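# Relocate yellow sponge between drawers, then close all drawers

## Task

Take the yellow sponge out of whichever drawer holds it and put it into the open drawer of the wide cabinet. Afterwards, push every drawer fully closed. The cabinets must stay roughly where they started. The robot must not topple or be left leaning, or the task fails. The result only counts if it stays true without the robot holding anything in place at the end.

## Robot and tools

Robot: a Hello Robot Stretch 4, a single-arm mobile manipulator about 1.6 m tall. It has an omni-wheel base (rim within 0.23 m of the base origin), a lift on a vertical mast, an arm that telescopes forward, a three-joint wrist and a two-finger gripper. Cameras on the robot: head_camera, head_left_camera, head_right_camera (fisheye) and wrist_camera.

Frames: the base frame has its origin on the floor below the base centre, x forward, y left, z up. hand_pose (a point between the open fingertips) is reported in this frame and may be slightly off. With all wrist joints at zero the hand axes line up with the base axes. The odometry frame is where the base frame was when the scene began; base_odometry comes from wheel turns only, so slipping shows up as travel. Heading runs -3.142 to 3.142, positive to the left.

execute_actions: argument "actions" is a list holding one action or none (empty list just reports state and images). Optional "cameras" picks which images come back (omit, null or ["all"] for every camera, [] for none). An action contains "base", "joints" or both, optionally with "pace" and "contact_limits"; or only {"end_of_arm": "enable_torque"}, which re-powers wrist or gripper motors that shut off. All motions in one action start at once.
- base: exactly one relative command, an offset from where the base last reported itself. translate_m: metres straight ahead (+) or back, -2 to 2. strafe_m: metres sideways, left +, -2 to 2. rotate_rad: radians, counter-clockwise from above +, -3.2 to 3.2.
- joints: absolute targets keyed by name. lift_m 0 to 1.2 m; arm_m 0 to 0.55 m extension; wrist_yaw_rad -1.134 to 4.276 (0 points forward, + turns left, 3.14 is stowed; above 3.4 the arm may obstruct); wrist_pitch_rad -1.117 to 4.259 (0 level, 1.57 pointing down); wrist_roll_rad -1.117 to 4.259 (0 keeps fingers level, + is clockwise viewed from behind); gripper_m -0.038 to 0.141 m, the fingertip gap (negative squeezes tips together). Completion tolerances: lift and arm ±0.004, yaw and roll ±0.02, pitch ±0.05, gripper ±0.004. Joint targets outside range are clipped and noted; any other bad value or unknown key rejects the whole call.
- pace: "slow", "default", "fast" or "max" (base up to 0.1/0.3/0.4/0.6 m/s, 1/2/3/4 rad/s; slower when the lift is high).
- contact_limits: only arm_m, 0 (gentlest) to 0.75 (firmest), default 0.5; the arm stops when it pushes harder.
A single action runs no longer than 15 s. A part you omit may still be driving toward an earlier target. Example: {"base": {"translate_m": 0.3}, "joints": {"gripper_m": 0.05}, "pace": "fast"}. To unfold the wrist at the start, send lift_m 0.4 together with wrist_yaw_rad 0.

wait: "seconds" 0 to 10; nothing new is commanded, returns state and images.
zoom_image: "camera" plus "region" [x0, y0, x1, y1] in image pixels, top-left origin, at most 504 by 504; works on the latest full image.
finished_scene: "scene" number; ends the scene irreversibly once the last command has settled and reports success.

If a result reports a stop, the rest of the calls in that same reply are skipped.

Reading results: base_status and joint_status tell how each motion ended. "done" (for the base means wheels turned the commanded amount, slip included); "off_target" (resting short and maybe still pushing); "contact_stop_at_<key>" (hit something; that part goes slack, a slack lift can sag and slack wheels can roll); "limit_stop_at_<name>" (built-in limit); "limit_stop_at_tilt" (leaning over 6 degrees: lift, arm and wheels slack and unresponsive until upright); "limit_stop_at_own_body" (self-collision, likely with the gripper pitched up below -0.2 and rolled below -0.4 or above 4; moving away still works); "torque_fault" (a wrist motor overloaded and went limp; send enable_torque). on_its_own lists things not commanded this call; "held at" is the held target, not the position. turned_by_wheels vs turned_by_imu differing by over about 0.1 rad means a bump or slip, and heading error is roughly their difference. base_tilt is in degrees (forward and right positive) with a fixed bias up to about 1.5. lidar_m: 12 distances in metres, 30-degree sectors starting straight ahead and going counter-clockwise (4th left, 7th rear, 10th right); "-" is nothing seen or closer than 0.25 m; sees from about 0.15 m up, misses glass, thin legs and much behind. wrist_depth_mm: 7x7 grid of median depths, 100 to 2000 mm, from top left. motor_effort: percent of max, positive toward higher joint values, bracket is peak; biased and noisy. For wheel_0..2 positive means turning right. An effort outside its rest range suggests pushing or carrying load; a load in a level gripper shifts wrist_pitch_rad effort.

Gripping: command a gap smaller than the object; the further below, the harder the squeeze, pulling the object toward the wrist by up to a third of the difference. Readings and "done" do not prove a grasp; a firm squeeze at command 0 or above shows as a gripper_m effort change. Fingertips pressed on a surface can jam; lift to free them.

Avoid: dropping the sponge, slamming drawers, hitting or shoving cabinets hard (they must stay put), and tipping. Do not drive or turn with over 1 kg held and arm_m above 0.2, especially at fast paces. Sustained pushing or pulling, with the gripper high or a high contact limit, can also tip the robot. Do not press the gripper into things with base or arm moves. Loose items may occasionally get nudged by outside forces. Calibration data (intrinsics and base-to-camera transforms) is supplied per camera and may be slightly off.

Each tool is called after "Request:" as name([rows], argument=value, ...), one row to a line, values as JSON.

## Session

Request:
execute_actions(actions=[])

Scene clock: 0.00 s.
base_odometry: x=+0.000 y=+0.000 heading=+0.000 (m, m, rad; odometry frame)
turned_by_wheels: +0.000 (rad since the last result)
turned_by_imu: +0.000 (rad since the last result)
base_tilt: forward=-0.1 right=-1.1 (deg)
lidar_m: 2.20 2.17 2.35 1.06 1.03 1.16 1.78 1.75 1.92 1.86 0.94 1.04
base_status: not commanded
joint_positions: lift_m=+0.209 arm_m=+0.001 wrist_yaw_rad=+3.095 wrist_pitch_rad=-0.008 wrist_roll_rad=-0.014 gripper_m=+0.057
joint_status: not commanded
motor_effort: lift_m=+18 arm_m=-1 wrist_yaw_rad=-1 wrist_pitch_rad=-7 wrist_roll_rad=+0 gripper_m=-4 wheel_0=+0 wheel_1=+0 wheel_2=+0 (%)
hand_pose: x=-0.1121 y=+0.1008 z=+0.3891 quat_wxyz=(+0.023, +0.004, -0.007, +1.000) (m; base frame)
wrist_depth_mm: 138 165 1983 - - - 1281 / - 140 1921 - - - 1229 / 106 139 1921 - - 1205 960 / 115 139 1921 - - 1182 960 / 136 1661 1863 - - - 1308 / 1537 1661 213 1618 217 1576 1281 / 1098 1042 1008 142 976 1025 1008
pictures: head_camera, head_left_camera, head_right_camera, wrist_camera
Images, in order (width x height): head_camera 420x560, head_left_camera 420x672, head_right_camera 420x672, wrist_camera 616x392.

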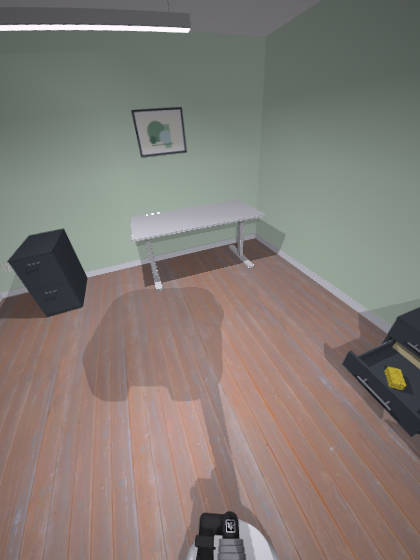

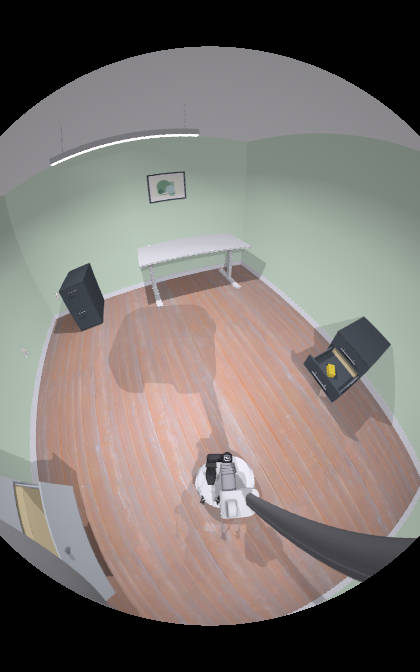

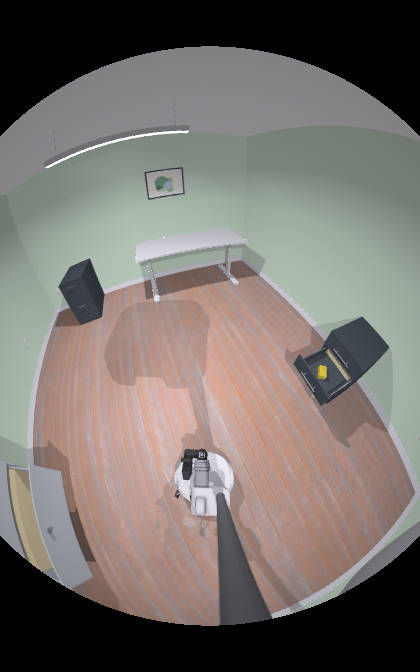

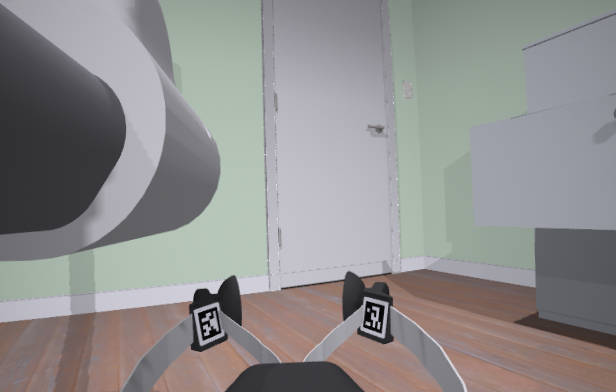

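Request:
zoom_image(camera="head_right_camera", region=[270, 290, 420, 440])

Request:
zoom_image(camera="head_left_camera", region=[0, 440, 160, 640])

Request:
zoom_image(camera="head_camera", region=[0, 210, 120, 330])

Request:
zoom_image(camera="head_camera", region=[320, 300, 420, 440])

Region (270, 290, 420, 440) of head_right_camera's 420x672 image, scaled by 3.360, with more detail than that image has.

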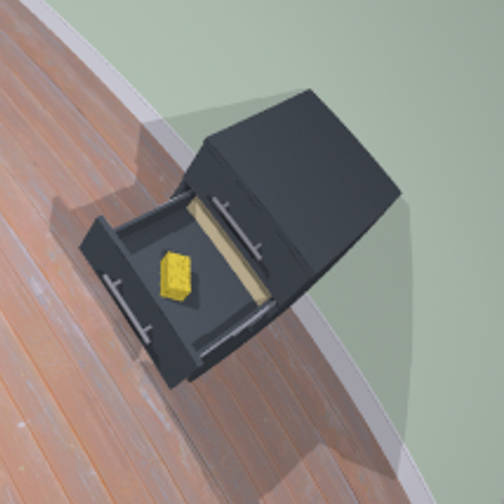

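Region (0, 440, 160, 640) of head_left_camera's 420x672 image, scaled by 2.520, with more detail than that image has; it fills the left 403 columns of this view, and the rest is white.

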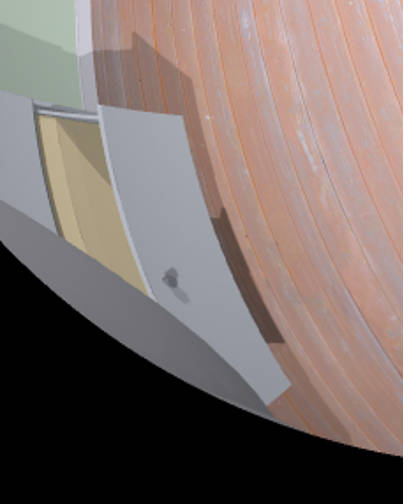

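Region (0, 210, 120, 330) of head_camera's 420x560 image, scaled by 4.200, with more detail than that image has.

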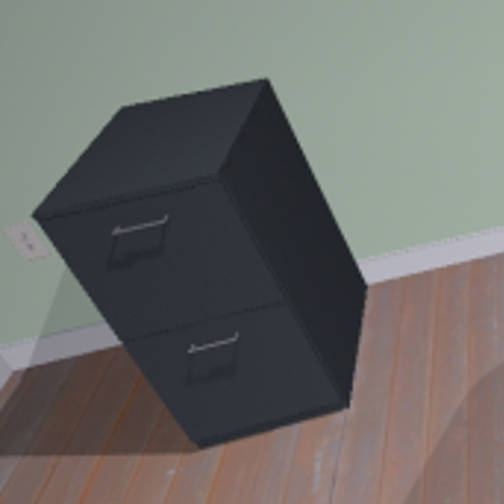

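Region (320, 300, 420, 440) of head_camera's 420x560 image, scaled by 3.600, with more detail than that image has; it fills the left 360 columns of this view, and the rest is white.

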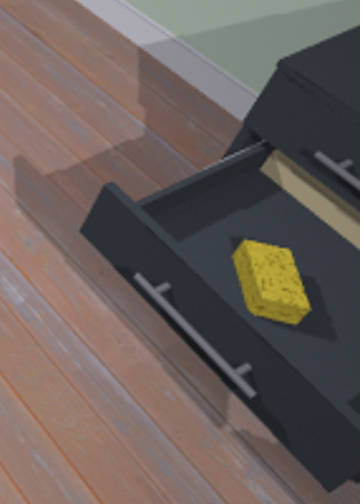

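Request:
execute_actions([
  {"base": {"rotate_rad": -1.196}, "joints": {"lift_m": 0.5, "wrist_yaw_rad": 0, "gripper_m": 0.12}, "pace": "fast"},
])

Scene clock: 21.57 s.
base_odometry: x=+0.000 y=+0.000 heading=-1.196 (m, m, rad; odometry frame)
turned_by_wheels: -1.196 (rad since the last result)
turned_by_imu: -1.184 (rad since the last result)
base_tilt: forward=-0.1 right=-1.1 (deg)
lidar_m: 0.94 0.96 2.26 2.17 2.43 1.96 1.04 1.10 1.85 1.75 1.79 1.94
base_status: done
joint_positions: lift_m=+0.500 arm_m=+0.001 wrist_yaw_rad=+0.000 wrist_pitch_rad=-0.008 wrist_roll_rad=-0.014 gripper_m=+0.120
joint_status: all done
motor_effort: lift_m=+20(22) arm_m=-1(1) wrist_yaw_rad=-2(9) wrist_pitch_rad=-8(5) wrist_roll_rad=+0(0) gripper_m=+3(2) wheel_0=+1(5) wheel_1=+0(7) wheel_2=+0(9) (%)
hand_pose: x=+0.4605 y=-0.0873 z=+0.6802 quat_wxyz=(+1.000, -0.007, -0.004, +0.000) (m; base frame)
wrist_depth_mm: 1618 1708 1661 1708 1708 1756 1756 / 1618 1576 1618 1661 1708 1708 1756 / 1576 1661 1661 1618 1661 1708 1756 / 1576 1576 1661 1661 1661 1661 1661 / 1576 1025 1098 1618 1708 1756 1756 / 1537 707 1060 1661 209 1708 1661 / 707 707 699 141 1618 1618 1661
pictures: head_camera, head_left_camera, head_right_camera, wrist_camera
camera_calibration (this result's frames):
wrist_camera: T_world_to_cam=[[-0.0302839, -0.999524, 0.00582953, -0.0853119], [0.041644, -0.00708884, -0.999107, 0.731811], [0.998673, -0.0300142, 0.0418388, -0.263917], [0, 0, 0, 1]] pos_world=[0.230508, -0.0880049, 0.742698]
Images, in order (width x height): head_camera 420x560, head_left_camera 420x672, head_right_camera 420x672, wrist_camera 616x392.

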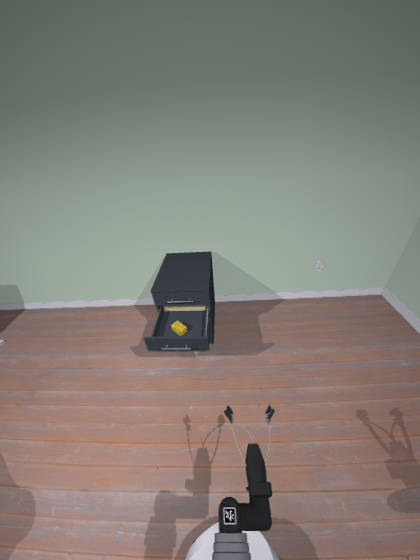

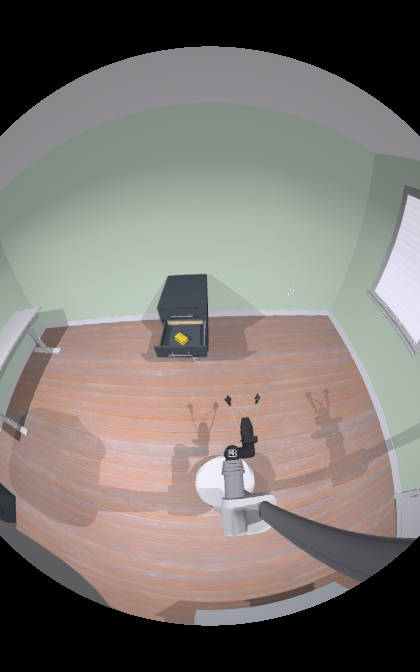

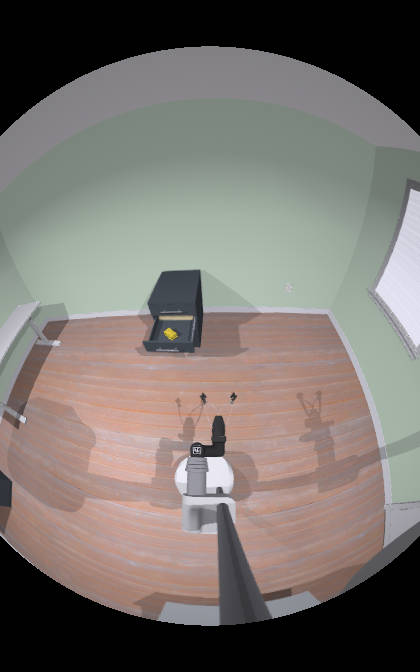

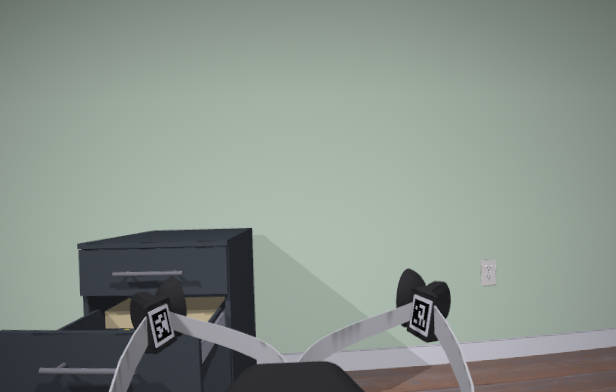

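Request:
zoom_image(camera="head_camera", region=[130, 240, 250, 360])

Region (130, 240, 250, 360) of head_camera's 420x560 image, scaled by 4.200, with more detail than that image has.

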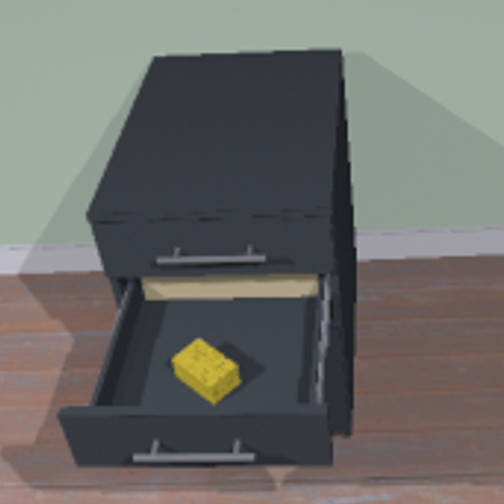

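Request:
execute_actions([
  {"base": {"strafe_m": 0.335}, "joints": {"lift_m": 0.72, "wrist_pitch_rad": 1.57, "wrist_roll_rad": 0.785, "arm_m": 0.4}, "pace": "fast"},
])

Scene clock: 46.90 s.
base_odometry: x=+0.312 y=+0.123 heading=-1.196 (m, m, rad; odometry frame)
turned_by_wheels: +0.000 (rad since the last result)
turned_by_imu: -0.001 (rad since the last result)
base_tilt: forward=+0.0 right=-1.1 (deg)
lidar_m: 0.91 1.94 1.91 1.83 2.11 1.96 1.06 1.10 2.19 2.09 2.16 1.93
base_status: done
joint_positions: lift_m=+0.720 arm_m=+0.399 wrist_yaw_rad=+0.000 wrist_pitch_rad=+1.570 wrist_roll_rad=+0.784 gripper_m=+0.120
joint_status: all done
motor_effort: lift_m=+20(23) arm_m=+6(6) wrist_yaw_rad=-1(1) wrist_pitch_rad=+3(6) wrist_roll_rad=+2(7) gripper_m=-2(0) wheel_0=-1(9) wheel_1=+1(11) wheel_2=+0(1) (%)
hand_pose: x=+0.5703 y=-0.0874 z=+0.6096 quat_wxyz=(+0.654, +0.270, +0.653, -0.270) (m; base frame)
wrist_depth_mm: 427 809 820 842 854 866 878 / 809 820 831 842 854 866 866 / 809 820 831 831 854 854 891 / 798 809 809 842 854 854 866 / 809 831 820 831 854 854 866 / 820 809 831 831 209 842 866 / 809 820 831 142 831 676 854
pictures: head_camera, head_left_camera, head_right_camera, wrist_camera
camera_calibration (this result's frames):
wrist_camera: T_world_to_cam=[[-0.711493, -0.702061, 0.0297917, 0.31819], [-0.702685, 0.710647, -0.0348482, 0.556066], [0.00329417, -0.0457284, -0.998948, 0.830119], [0, 0, 0, 1]] pos_world=[0.614395, -0.133817, 0.839145]
Images, in order (width x height): head_camera 420x560, head_left_camera 420x672, head_right_camera 420x672, wrist_camera 616x392.

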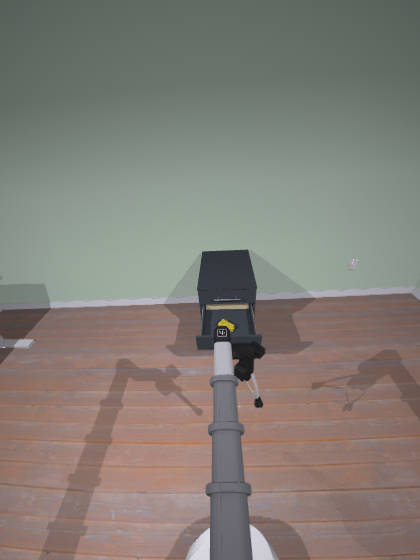

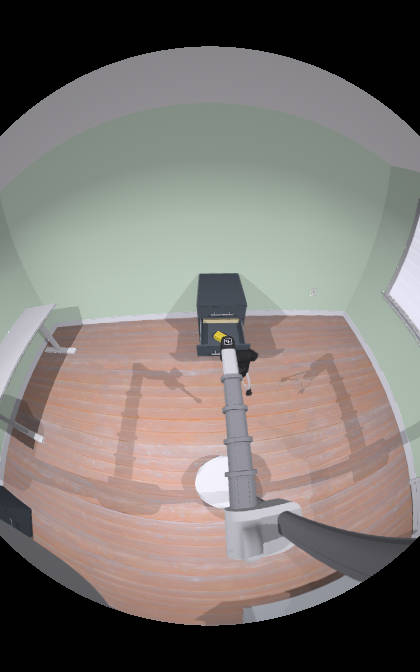

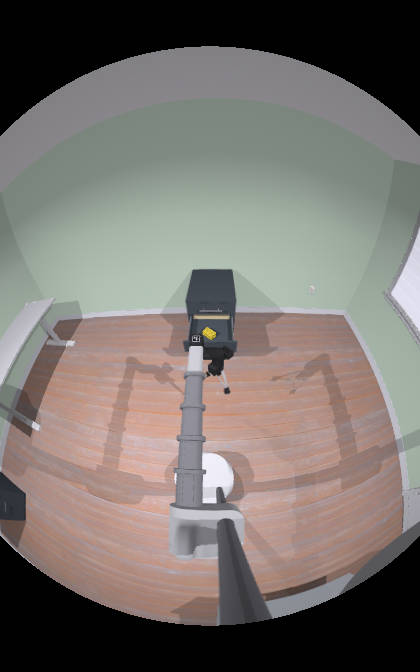

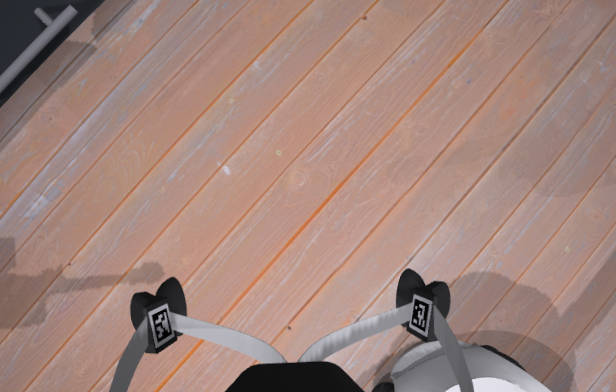

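Request:
execute_actions([
  {"base": {"translate_m": 0.5}, "joints": {"wrist_roll_rad": -0.785}, "pace": "fast"},
])

Scene clock: 52.13 s.
base_odometry: x=+0.495 y=-0.343 heading=-1.196 (m, m, rad; odometry frame)
turned_by_wheels: +0.000 (rad since the last result)
turned_by_imu: -0.002 (rad since the last result)
base_tilt: forward=+0.0 right=-1.0 (deg)
lidar_m: 0.41 0.47 1.89 1.84 1.94 2.48 1.55 1.63 2.19 2.06 1.93 0.42
base_status: done
joint_positions: lift_m=+0.720 arm_m=+0.399 wrist_yaw_rad=+0.000 wrist_pitch_rad=+1.570 wrist_roll_rad=-0.784 gripper_m=+0.120
joint_status: all done
motor_effort: lift_m=+20(20) arm_m=+5(6) wrist_yaw_rad=-1(1) wrist_pitch_rad=+0(1) wrist_roll_rad=-1(6) gripper_m=+2(3) wheel_0=-1(5) wheel_1=+0(6) wheel_2=-1(7) (%)
hand_pose: x=+0.5702 y=-0.0874 z=+0.6096 quat_wxyz=(+0.654, -0.270, +0.653, +0.270) (m; base frame)
wrist_depth_mm: 831 831 436 445 277 222 196 / 820 820 442 449 452 262 214 / 820 433 442 449 449 294 254 / 375 439 442 397 445 449 309 / 820 364 442 442 449 854 854 / 820 387 397 439 209 842 842 / 597 621 330 142 842 831 820
pictures: head_camera, head_left_camera, head_right_camera, wrist_camera
camera_calibration (this result's frames):
wrist_camera: T_world_to_cam=[[0.700484, -0.712979, 0.0313696, -0.488915], [-0.712133, -0.701183, -0.0347746, 0.437951], [0.0467894, 0.00201971, -0.998903, 0.809463], [0, 0, 0, 1]] pos_world=[0.616482, -0.0431371, 0.839142]
Images, in order (width x height): head_camera 420x560, head_left_camera 420x672, head_right_camera 420x672, wrist_camera 616x392.

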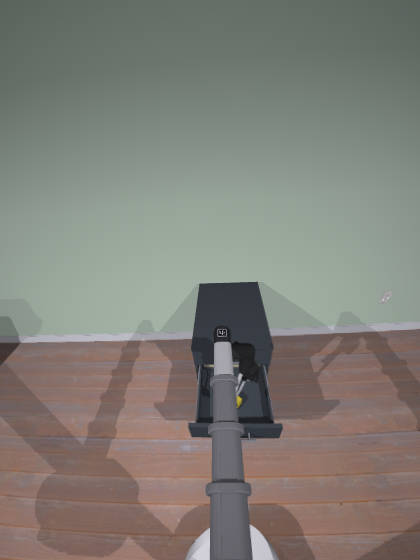

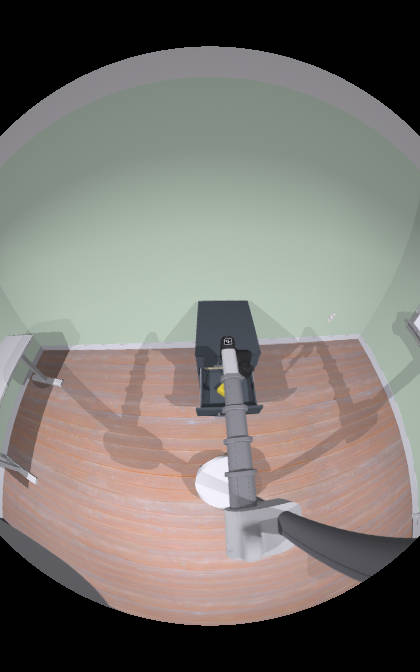

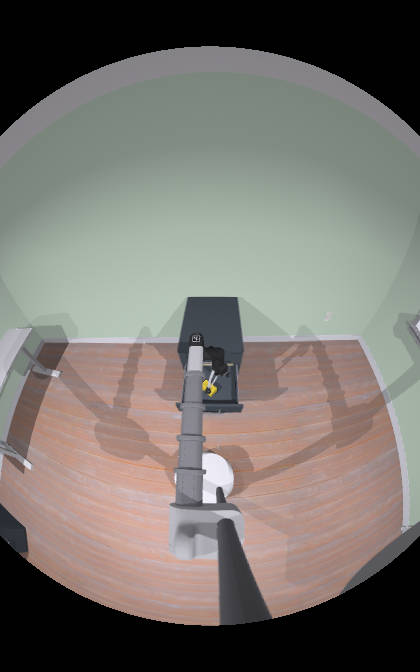

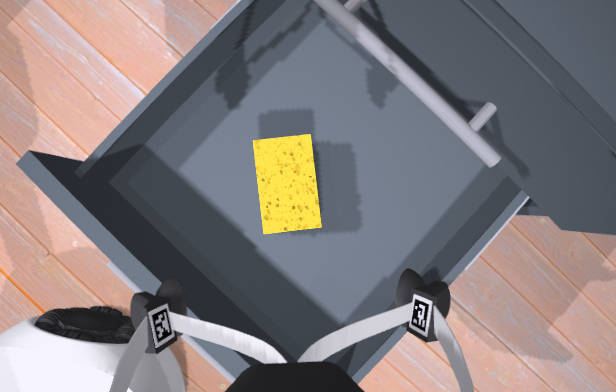

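Request:
zoom_image(camera="head_right_camera", region=[160, 320, 260, 420])

Request:
zoom_image(camera="head_camera", region=[180, 330, 300, 450])

Region (160, 320, 260, 420) of head_right_camera's 420x672 image, scaled by 5.040, with more detail than that image has.

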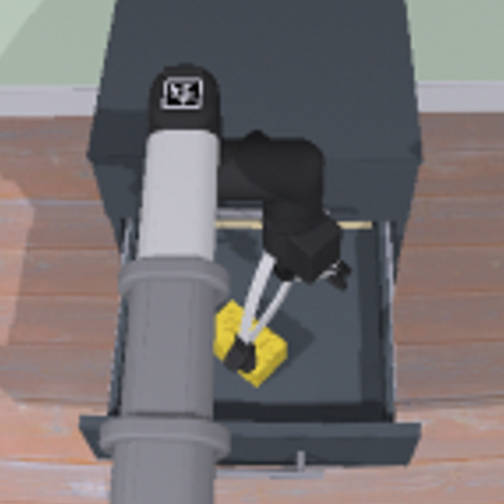

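Region (180, 330, 300, 450) of head_camera's 420x560 image, scaled by 4.200, with more detail than that image has.

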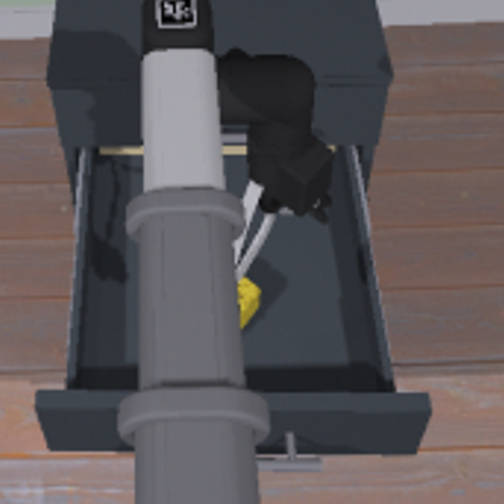

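Request:
execute_actions([
  {"base": {"strafe_m": 0.069}, "joints": {"wrist_roll_rad": -0.87, "arm_m": 0.456, "lift_m": 0.6}, "pace": "fast"},
], cameras=["wrist_camera", "head_right_camera"])

Scene clock: 78.13 s.
base_odometry: x=+0.559 y=-0.317 heading=-1.196 (m, m, rad; odometry frame)
turned_by_wheels: +0.000 (rad since the last result)
turned_by_imu: -0.001 (rad since the last result)
base_tilt: forward=-0.2 right=-1.0 (deg)
lidar_m: 0.43 1.40 1.84 1.74 1.86 2.50 1.55 1.62 2.25 2.13 1.94 0.44
base_status: done
joint_positions: lift_m=+0.600 arm_m=+0.455 wrist_yaw_rad=+0.000 wrist_pitch_rad=+1.570 wrist_roll_rad=-0.869 gripper_m=+0.120
joint_status: all done
motor_effort: lift_m=+15(18) arm_m=+5(6) wrist_yaw_rad=-1(0) wrist_pitch_rad=+1(1) wrist_roll_rad=-2(4) gripper_m=+3(1) wheel_0=+1(12) wheel_1=+0(9) wheel_2=-1(2) (%)
hand_pose: x=+0.6261 y=-0.0874 z=+0.4899 quat_wxyz=(+0.642, -0.298, +0.641, +0.298) (m; base frame)
wrist_depth_mm: 707 715 715 315 188 149 - / 707 699 297 327 327 160 143 / 723 317 322 324 329 174 168 / 699 317 322 320 325 329 163 / 289 320 317 277 329 327 329 / 266 296 320 276 209 327 329 / 232 266 315 142 322 325 298
pictures: head_right_camera, wrist_camera
camera_calibration (this result's frames):
wrist_camera: T_world_to_cam=[[0.758601, -0.650806, 0.0312291, -0.555194], [-0.649916, -0.759221, -0.034536, 0.429443], [0.046186, 0.00590273, -0.998915, 0.688067], [0, 0, 0, 1]] pos_world=[0.668494, -0.0393427, 0.71949]
Images, in order (width x height): head_right_camera 420x672, wrist_camera 616x392.

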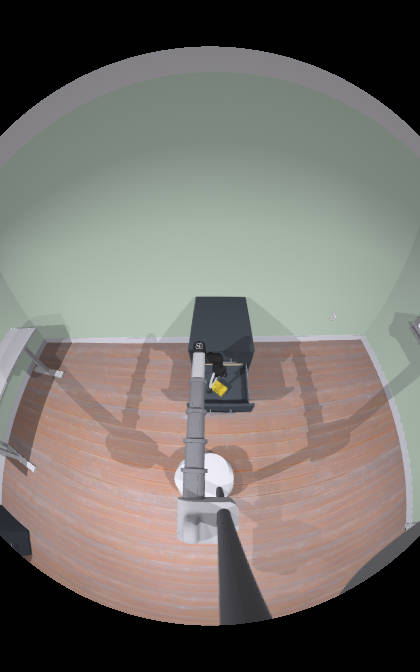

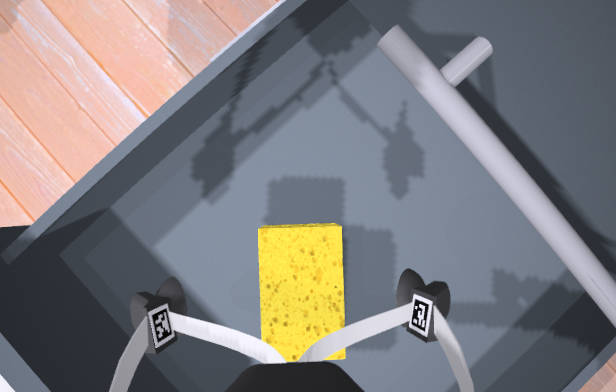

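Request:
execute_actions([
  {"joints": {"lift_m": 0.535, "gripper_m": 0.09}, "pace": "fast"},
], cameras=["wrist_camera"])

Request:
execute_actions([
  {"joints": {"gripper_m": 0.025}},
], cameras=["wrist_camera", "head_right_camera"])

Scene clock: 88.47 s.
base_odometry: x=+0.559 y=-0.317 heading=-1.196 (m, m, rad; odometry frame)
turned_by_wheels: +0.000 (rad since the last result)
turned_by_imu: -0.001 (rad since the last result)
base_tilt: forward=-0.1 right=-1.1 (deg)
lidar_m: 0.43 1.41 1.84 1.74 1.85 2.49 1.54 1.61 2.25 2.12 1.92 0.44
base_status: not commanded
joint_positions: lift_m=+0.535 arm_m=+0.455 wrist_yaw_rad=+0.000 wrist_pitch_rad=+1.570 wrist_roll_rad=-0.869 gripper_m=+0.090
joint_status: all done
motor_effort: lift_m=+16(16) arm_m=+6(6) wrist_yaw_rad=-1(0) wrist_pitch_rad=+1(1) wrist_roll_rad=-2(2) gripper_m=-1(4) wheel_0=+1(1) wheel_1=+0(0) wheel_2=-1(1) (%)
hand_pose: x=+0.6261 y=-0.0874 z=+0.4249 quat_wxyz=(+0.642, -0.298, +0.641, +0.298) (m; base frame)
wrist_depth_mm: 654 647 221 262 263 152 - / 634 213 258 260 263 263 - / 427 246 258 259 262 264 254 / 224 256 255 257 260 260 265 / 252 254 255 213 258 260 263 / 251 252 213 212 211 260 263 / 232 252 254 142 258 260 262
pictures: wrist_camera
camera_calibration (this result's frames):
wrist_camera: T_world_to_cam=[[0.758601, -0.650806, 0.0312289, -0.553166], [-0.649916, -0.759221, -0.0345358, 0.4272], [0.0461858, 0.00590272, -0.998915, 0.623127], [0, 0, 0, 1]] pos_world=[0.668497, -0.0393427, 0.654479]
Images, in order (width x height): wrist_camera 616x392.

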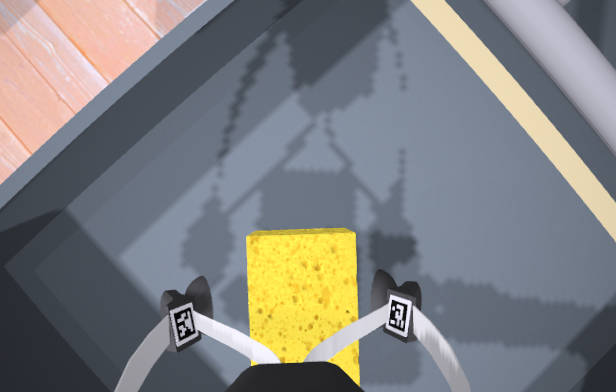

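Scene clock: 89.93 s.
base_odometry: x=+0.559 y=-0.317 heading=-1.196 (m, m, rad; odometry frame)
turned_by_wheels: +0.000 (rad since the last result)
turned_by_imu: -0.001 (rad since the last result)
base_tilt: forward=-0.1 right=-1.1 (deg)
lidar_m: 0.42 1.41 1.83 1.76 1.86 2.48 1.57 1.61 2.25 2.12 1.93 0.45
base_status: not commanded
joint_positions: lift_m=+0.535 arm_m=+0.455 wrist_yaw_rad=+0.000 wrist_pitch_rad=+1.570 wrist_roll_rad=-0.869 gripper_m=+0.026
joint_status: all done
motor_effort: lift_m=+16(16) arm_m=+6(6) wrist_yaw_rad=-1(1) wrist_pitch_rad=+1(1) wrist_roll_rad=-1(1) gripper_m=-26(20) wheel_0=+1(1) wheel_1=+0(0) wheel_2=-1(1) (%)
hand_pose: x=+0.6261 y=-0.0874 z=+0.4249 quat_wxyz=(+0.642, -0.298, +0.641, +0.298) (m; base frame)
wrist_depth_mm: 647 640 222 262 264 153 - / 647 213 258 260 262 264 - / 430 247 256 258 262 264 253 / 224 254 255 259 260 264 264 / 252 253 255 202 260 263 264 / 251 253 201 202 195 262 263 / 232 252 200 147 257 258 262
pictures: head_right_camera, wrist_camera
camera_calibration (this result's frames):
wrist_camera: T_world_to_cam=[[0.758601, -0.650806, 0.031229, -0.553166], [-0.649916, -0.759221, -0.0345359, 0.4272], [0.0461859, 0.00590273, -0.998915, 0.623126], [0, 0, 0, 1]] pos_world=[0.668497, -0.0393427, 0.654479]
Images, in order (width x height): head_right_camera 420x672, wrist_camera 616x392.

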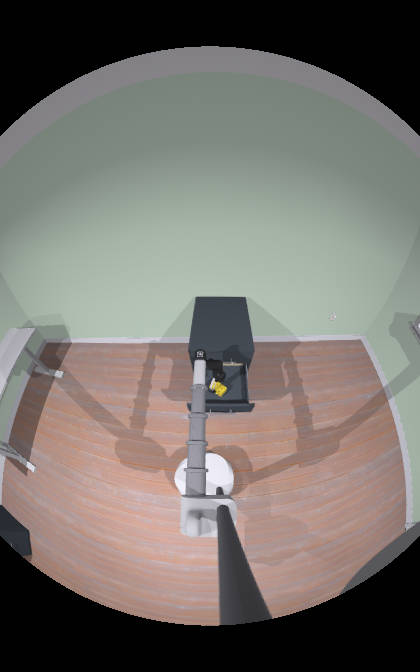

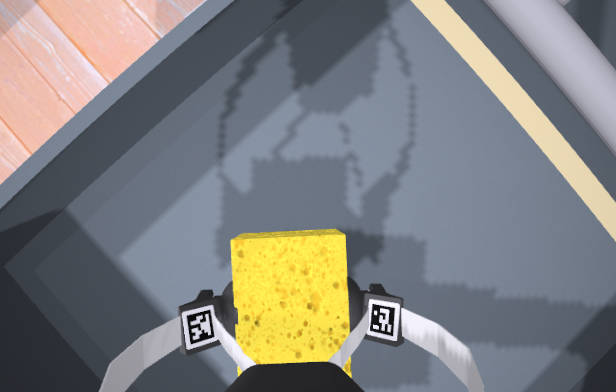

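Request:
execute_actions([
  {"joints": {"lift_m": 0.67, "wrist_roll_rad": 0}, "pace": "fast"},
], cameras=["wrist_camera"])

Request:
execute_actions([
  {"base": {"translate_m": -0.15}, "joints": {"arm_m": 0.27, "wrist_pitch_rad": 2.4}, "pace": "fast"},
])

Scene clock: 124.50 s.
base_odometry: x=+0.559 y=-0.317 heading=-1.196 (m, m, rad; odometry frame)
turned_by_wheels: +0.000 (rad since the last result)
turned_by_imu: -0.002 (rad since the last result)
base_tilt: forward=+0.0 right=-1.1 (deg)
lidar_m: 0.41 1.40 1.83 1.75 1.86 2.49 1.57 1.62 2.25 2.11 1.94 0.45
base_status: not commanded
joint_positions: lift_m=+0.670 arm_m=+0.455 wrist_yaw_rad=+0.000 wrist_pitch_rad=+1.570 wrist_roll_rad=-0.001 gripper_m=+0.026
joint_status: all done
motor_effort: lift_m=+20(23) arm_m=+6(6) wrist_yaw_rad=-1(1) wrist_pitch_rad=+1(2) wrist_roll_rad=+2(7) gripper_m=-23(25) wheel_0=+1(1) wheel_1=+0(0) wheel_2=-1(1) (%)
hand_pose: x=+0.6261 y=-0.0874 z=+0.5595 quat_wxyz=(+0.707, +0.000, +0.707, +0.000) (m; base frame)
wrist_depth_mm: 172 178 179 180 181 187 193 / 243 251 236 245 247 249 544 / 759 389 392 389 399 397 820 / 759 389 394 392 397 399 809 / 759 387 384 202 394 402 809 / 750 382 201 202 195 397 809 / 759 329 200 147 392 351 809
pictures: wrist_camera
camera_calibration (this result's frames):
wrist_camera: T_world_to_cam=[[-0.00707436, -0.999506, 0.0306232, -0.108109], [-0.999376, 0.00600685, -0.0348122, 0.717709], [0.0346111, -0.0308504, -0.998925, 0.761629], [0, 0, 0, 1]] pos_world=[0.690136, -0.08887, 0.789105]
Images, in order (width x height): wrist_camera 616x392.

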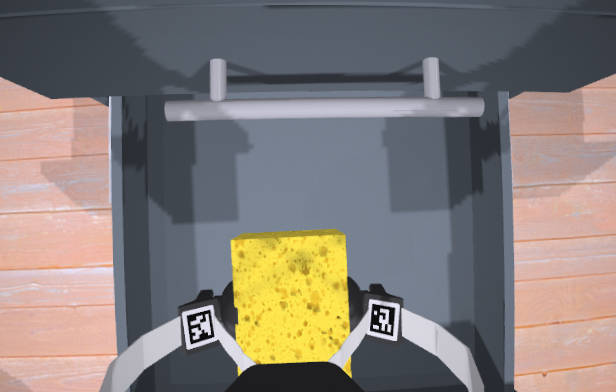

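Scene clock: 126.10 s.
base_odometry: x=+0.504 y=-0.178 heading=-1.196 (m, m, rad; odometry frame)
turned_by_wheels: +0.000 (rad since the last result)
turned_by_imu: +0.000 (rad since the last result)
base_tilt: forward=-0.1 right=-1.0 (deg)
lidar_m: 0.59 1.57 1.83 1.77 2.21 2.32 1.41 1.46 2.24 2.14 2.16 0.61
base_status: done
joint_positions: lift_m=+0.670 arm_m=+0.271 wrist_yaw_rad=+0.000 wrist_pitch_rad=+2.398 wrist_roll_rad=+0.000 gripper_m=+0.026
joint_status: all done
motor_effort: lift_m=+20(20) arm_m=-6(5) wrist_yaw_rad=+0(2) wrist_pitch_rad=+6(11) wrist_roll_rad=+2(2) gripper_m=-20(26) wheel_0=+0(8) wheel_1=+2(6) wheel_2=+0(9) (%)
hand_pose: x=+0.2295 y=-0.0874 z=+0.6527 quat_wxyz=(+0.363, +0.000, +0.932, +0.000) (m; base frame)
wrist_depth_mm: 723 723 564 691 759 778 778 / 809 750 597 615 854 866 878 / 904 707 676 699 991 976 991 / 1008 1060 768 778 1138 1160 1160 / 1255 1281 1205 203 1308 1336 1397 / 1537 1499 200 202 195 1708 1808 / 1863 1808 201 147 - - -
pictures: head_camera, head_left_camera, head_right_camera, wrist_camera
camera_calibration (this result's frames):
wrist_camera: T_world_to_cam=[[0.017304, -0.999509, 0.026127, -0.11637], [-0.701545, 0.00648165, 0.712596, -0.231594], [-0.712415, -0.03066, -0.701088, 0.845521], [0, 0, 0, 1]] pos_world=[0.441903, -0.0888879, 0.760858]
Images, in order (width x height): head_camera 420x560, head_left_camera 420x672, head_right_camera 420x672, wrist_camera 616x392.

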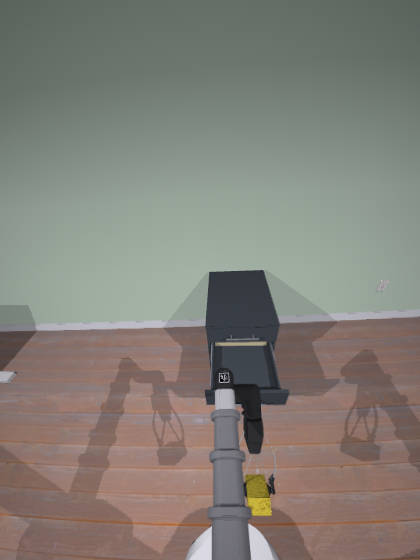

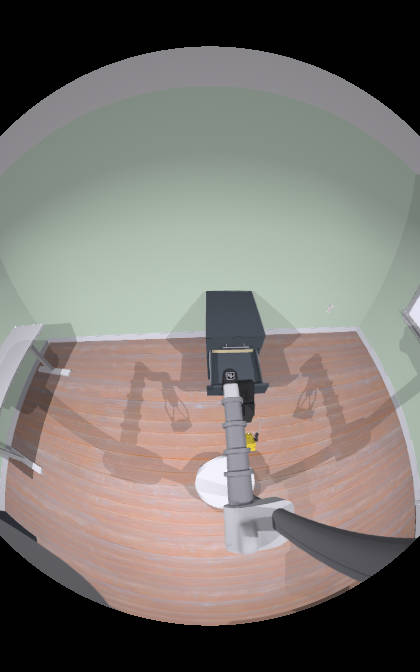

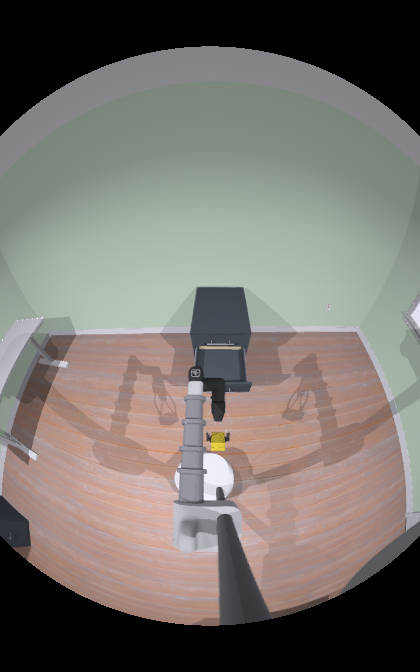

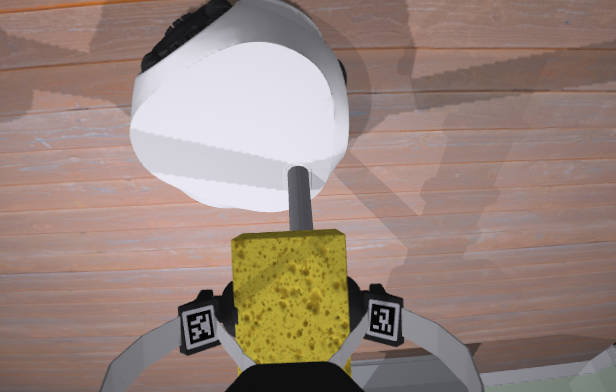

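Request:
execute_actions([
  {"joints": {"lift_m": 0.265, "wrist_pitch_rad": 2.75, "arm_m": 0.29}, "pace": "fast"},
], cameras=["head_camera", "head_right_camera", "head_left_camera"])

Scene clock: 139.80 s.
base_odometry: x=+0.504 y=-0.178 heading=-1.196 (m, m, rad; odometry frame)
turned_by_wheels: +0.000 (rad since the last result)
turned_by_imu: -0.002 (rad since the last result)
base_tilt: forward=-0.1 right=-1.0 (deg)
lidar_m: 0.56 1.58 1.84 1.76 2.22 2.33 1.41 1.47 2.25 2.14 2.13 0.60
base_status: not commanded
joint_positions: lift_m=+0.265 arm_m=+0.289 wrist_yaw_rad=+0.000 wrist_pitch_rad=+2.747 wrist_roll_rad=+0.000 gripper_m=+0.026
joint_status: all done
motor_effort: lift_m=+15(19) arm_m=+6(6) wrist_yaw_rad=+0(1) wrist_pitch_rad=+8(11) wrist_roll_rad=+2(1) gripper_m=-23(23) wheel_0=+0(0) wheel_1=+2(2) wheel_2=+0(1) (%)
hand_pose: x=+0.1935 y=-0.0874 z=+0.3326 quat_wxyz=(+0.196, +0.000, +0.981, +0.000) (m; base frame)
wrist_depth_mm: 418 304 291 353 459 473 473 / 342 272 277 310 535 559 564 / 317 282 278 300 640 707 732 / 370 355 366 377 866 976 1008 / 1255 539 462 203 1464 1576 1708 / - - 200 202 196 - - / - - 200 147 1661 1708 -
pictures: head_camera, head_left_camera, head_right_camera
Images, in order (width x height): head_camera 420x560, head_left_camera 420x672, head_right_camera 420x672.

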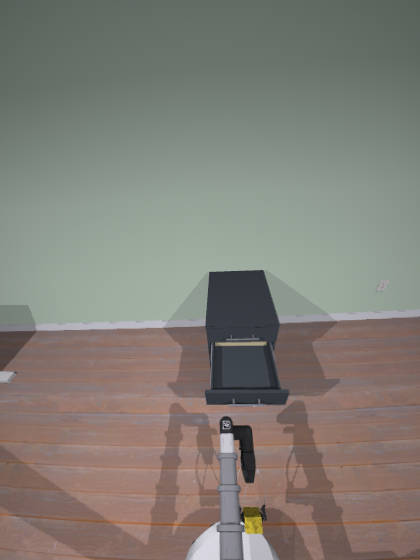

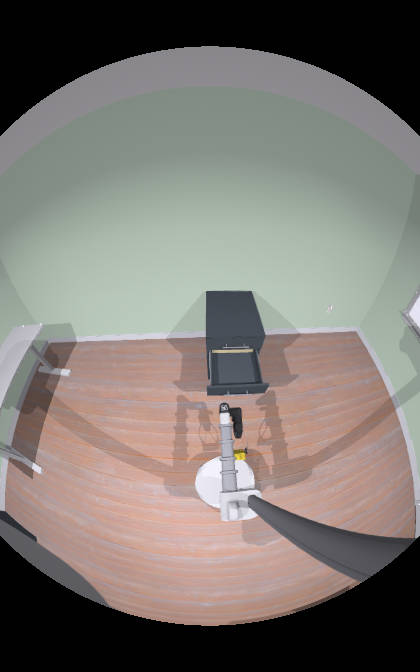

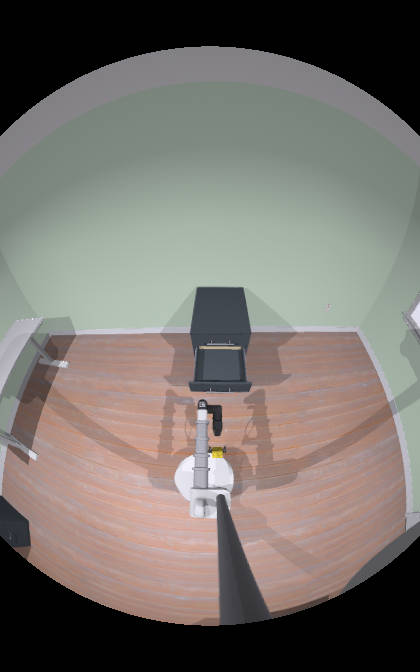

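Request:
zoom_image(camera="head_camera", region=[195, 380, 305, 490])

Region (195, 380, 305, 490) of head_camera's 420x560 image, scaled by 4.582, with more detail than that image has.

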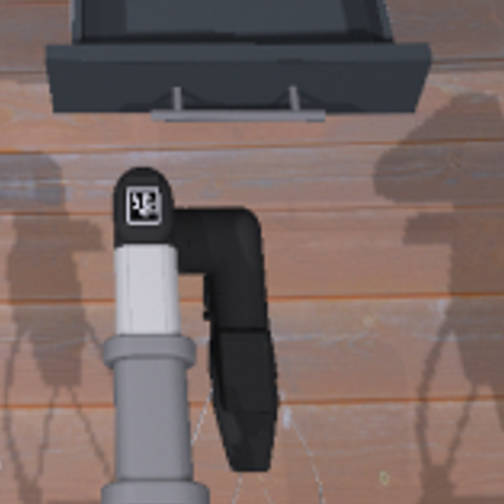

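Request:
execute_actions([
  {"base": {"translate_m": 0.17}, "joints": {"lift_m": 0.255, "arm_m": 0.55}, "pace": "slow", "contact_limits": {"arm_m": 0.2}},
], cameras=["head_camera", "head_right_camera", "head_left_camera"])

Scene clock: 157.67 s.
base_odometry: x=+0.566 y=-0.336 heading=-1.196 (m, m, rad; odometry frame)
turned_by_wheels: +0.000 (rad since the last result)
turned_by_imu: -0.002 (rad since the last result)
base_tilt: forward=+0.0 right=-1.1 (deg)
lidar_m: 0.72 1.39 1.84 1.76 1.85 2.51 1.59 1.62 2.24 2.12 1.90 0.74
base_status: done
joint_positions: lift_m=+0.255 arm_m=+0.519 wrist_yaw_rad=-0.002 wrist_pitch_rad=+2.747 wrist_roll_rad=+0.000 gripper_m=+0.026
joint_status: arm_m contact_stop (moved +0.230 of +0.261); the others done
on_its_own: arm_m is slack since a contact_stop (your +0.550 is given up)
motor_effort: lift_m=+18(16) arm_m=+0(17) wrist_yaw_rad=+5(41) wrist_pitch_rad=+8(11) wrist_roll_rad=+1(1) gripper_m=-22(25) wheel_0=+0(7) wheel_1=-1(4) wheel_2=+0(9) (%)
contact_limits: arm_m 0.2
hand_pose: x=+0.4234 y=-0.0869 z=+0.3226 quat_wxyz=(+0.196, +0.001, +0.981, +0.000) (m; base frame)
wrist_depth_mm: 413 421 427 436 445 449 455 / 488 504 512 521 535 544 549 / 603 609 539 585 676 699 707 / 820 574 492 521 917 960 991 / 1182 615 484 202 1430 1537 1661 / - - 200 202 195 - - / - - 200 147 - - -
pictures: head_camera, head_left_camera, head_right_camera
Images, in order (width x height): head_camera 420x560, head_left_camera 420x672, head_right_camera 420x672.

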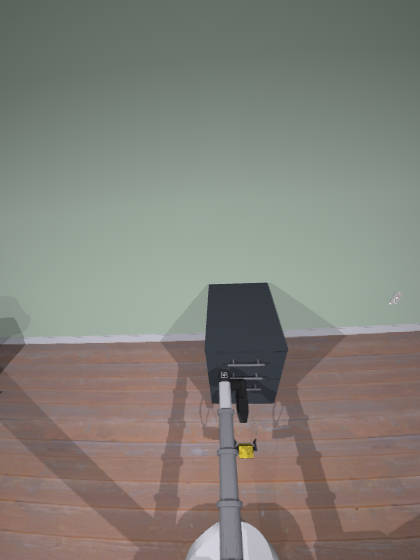

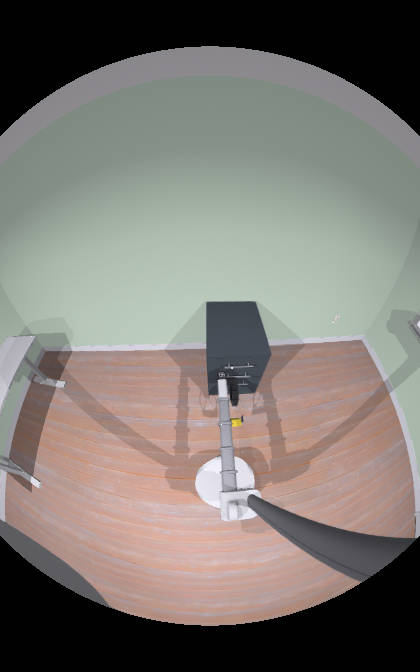

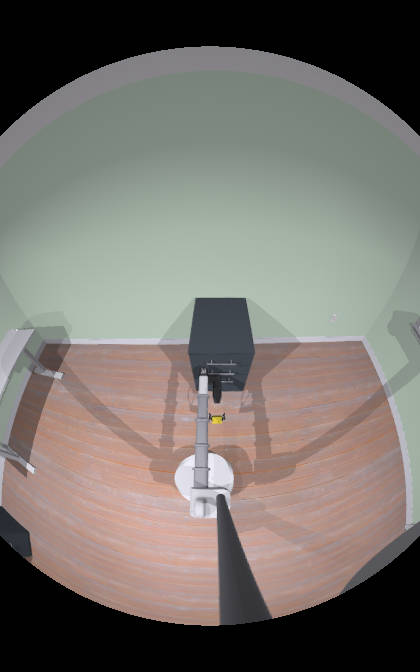

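Request:
zoom_image(camera="head_camera", region=[195, 330, 295, 430])

Request:
zoom_image(camera="head_right_camera", region=[180, 335, 260, 415])

Region (195, 330, 295, 430) of head_camera's 420x560 image, scaled by 5.040, with more detail than that image has.

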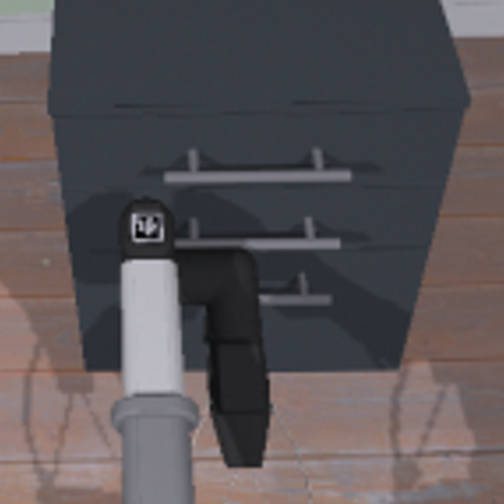

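Region (180, 335, 260, 415) of head_right_camera's 420x672 image, scaled by 6.300, with more detail than that image has.

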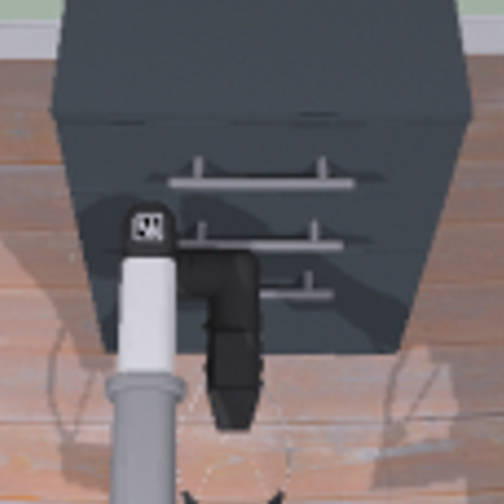

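Request:
execute_actions([
  {"base": {"rotate_rad": -2.6}, "joints": {"arm_m": 0.3}, "pace": "fast"},
], cameras=["head_camera", "head_right_camera", "head_left_camera"])

Scene clock: 215.43 s.
base_odometry: x=+0.566 y=-0.336 heading=+2.487 (m, m, rad; odometry frame)
turned_by_wheels: -2.600 (rad since the last result)
turned_by_imu: -2.572 (rad since the last result)
base_tilt: forward=-0.1 right=-1.2 (deg)
lidar_m: 1.64 2.22 2.11 1.88 0.73 0.70 1.39 1.81 1.76 1.86 2.50 1.58
base_status: done
joint_positions: lift_m=+0.255 arm_m=+0.301 wrist_yaw_rad=+0.000 wrist_pitch_rad=+2.747 wrist_roll_rad=+0.000 gripper_m=+0.026
joint_status: all done
motor_effort: lift_m=+18(18) arm_m=-5(8) wrist_yaw_rad=-2(4) wrist_pitch_rad=+8(8) wrist_roll_rad=+1(2) gripper_m=-24(24) wheel_0=-1(6) wheel_1=+0(10) wheel_2=-1(9) (%)
hand_pose: x=+0.2056 y=-0.0875 z=+0.3226 quat_wxyz=(+0.196, +0.000, +0.981, +0.000) (m; base frame)
wrist_depth_mm: 407 329 319 373 449 459 455 / 375 291 289 325 517 549 554 / 329 285 279 303 615 691 715 / 357 332 342 349 809 960 991 / 976 488 436 202 1397 1537 1618 / 931 1025 202 202 196 - - / 891 946 200 147 - - -
pictures: head_camera, head_left_camera, head_right_camera
Images, in order (width x height): head_camera 420x560, head_left_camera 420x672, head_right_camera 420x672.

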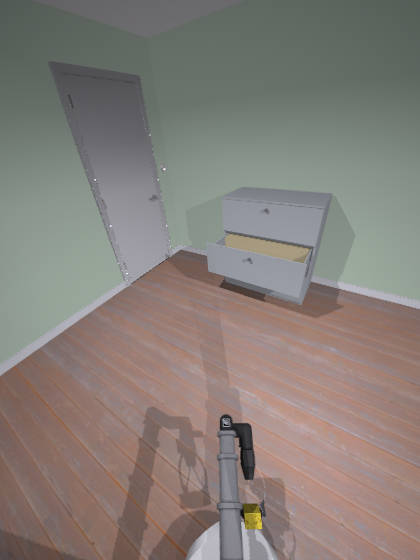

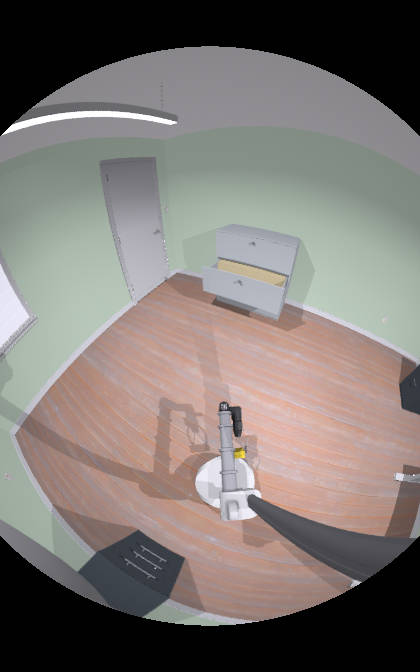

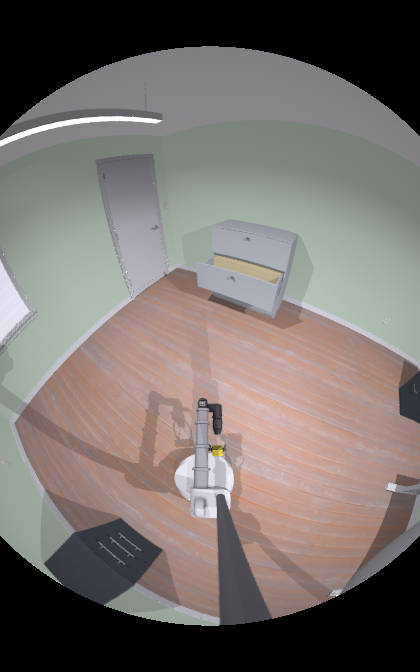

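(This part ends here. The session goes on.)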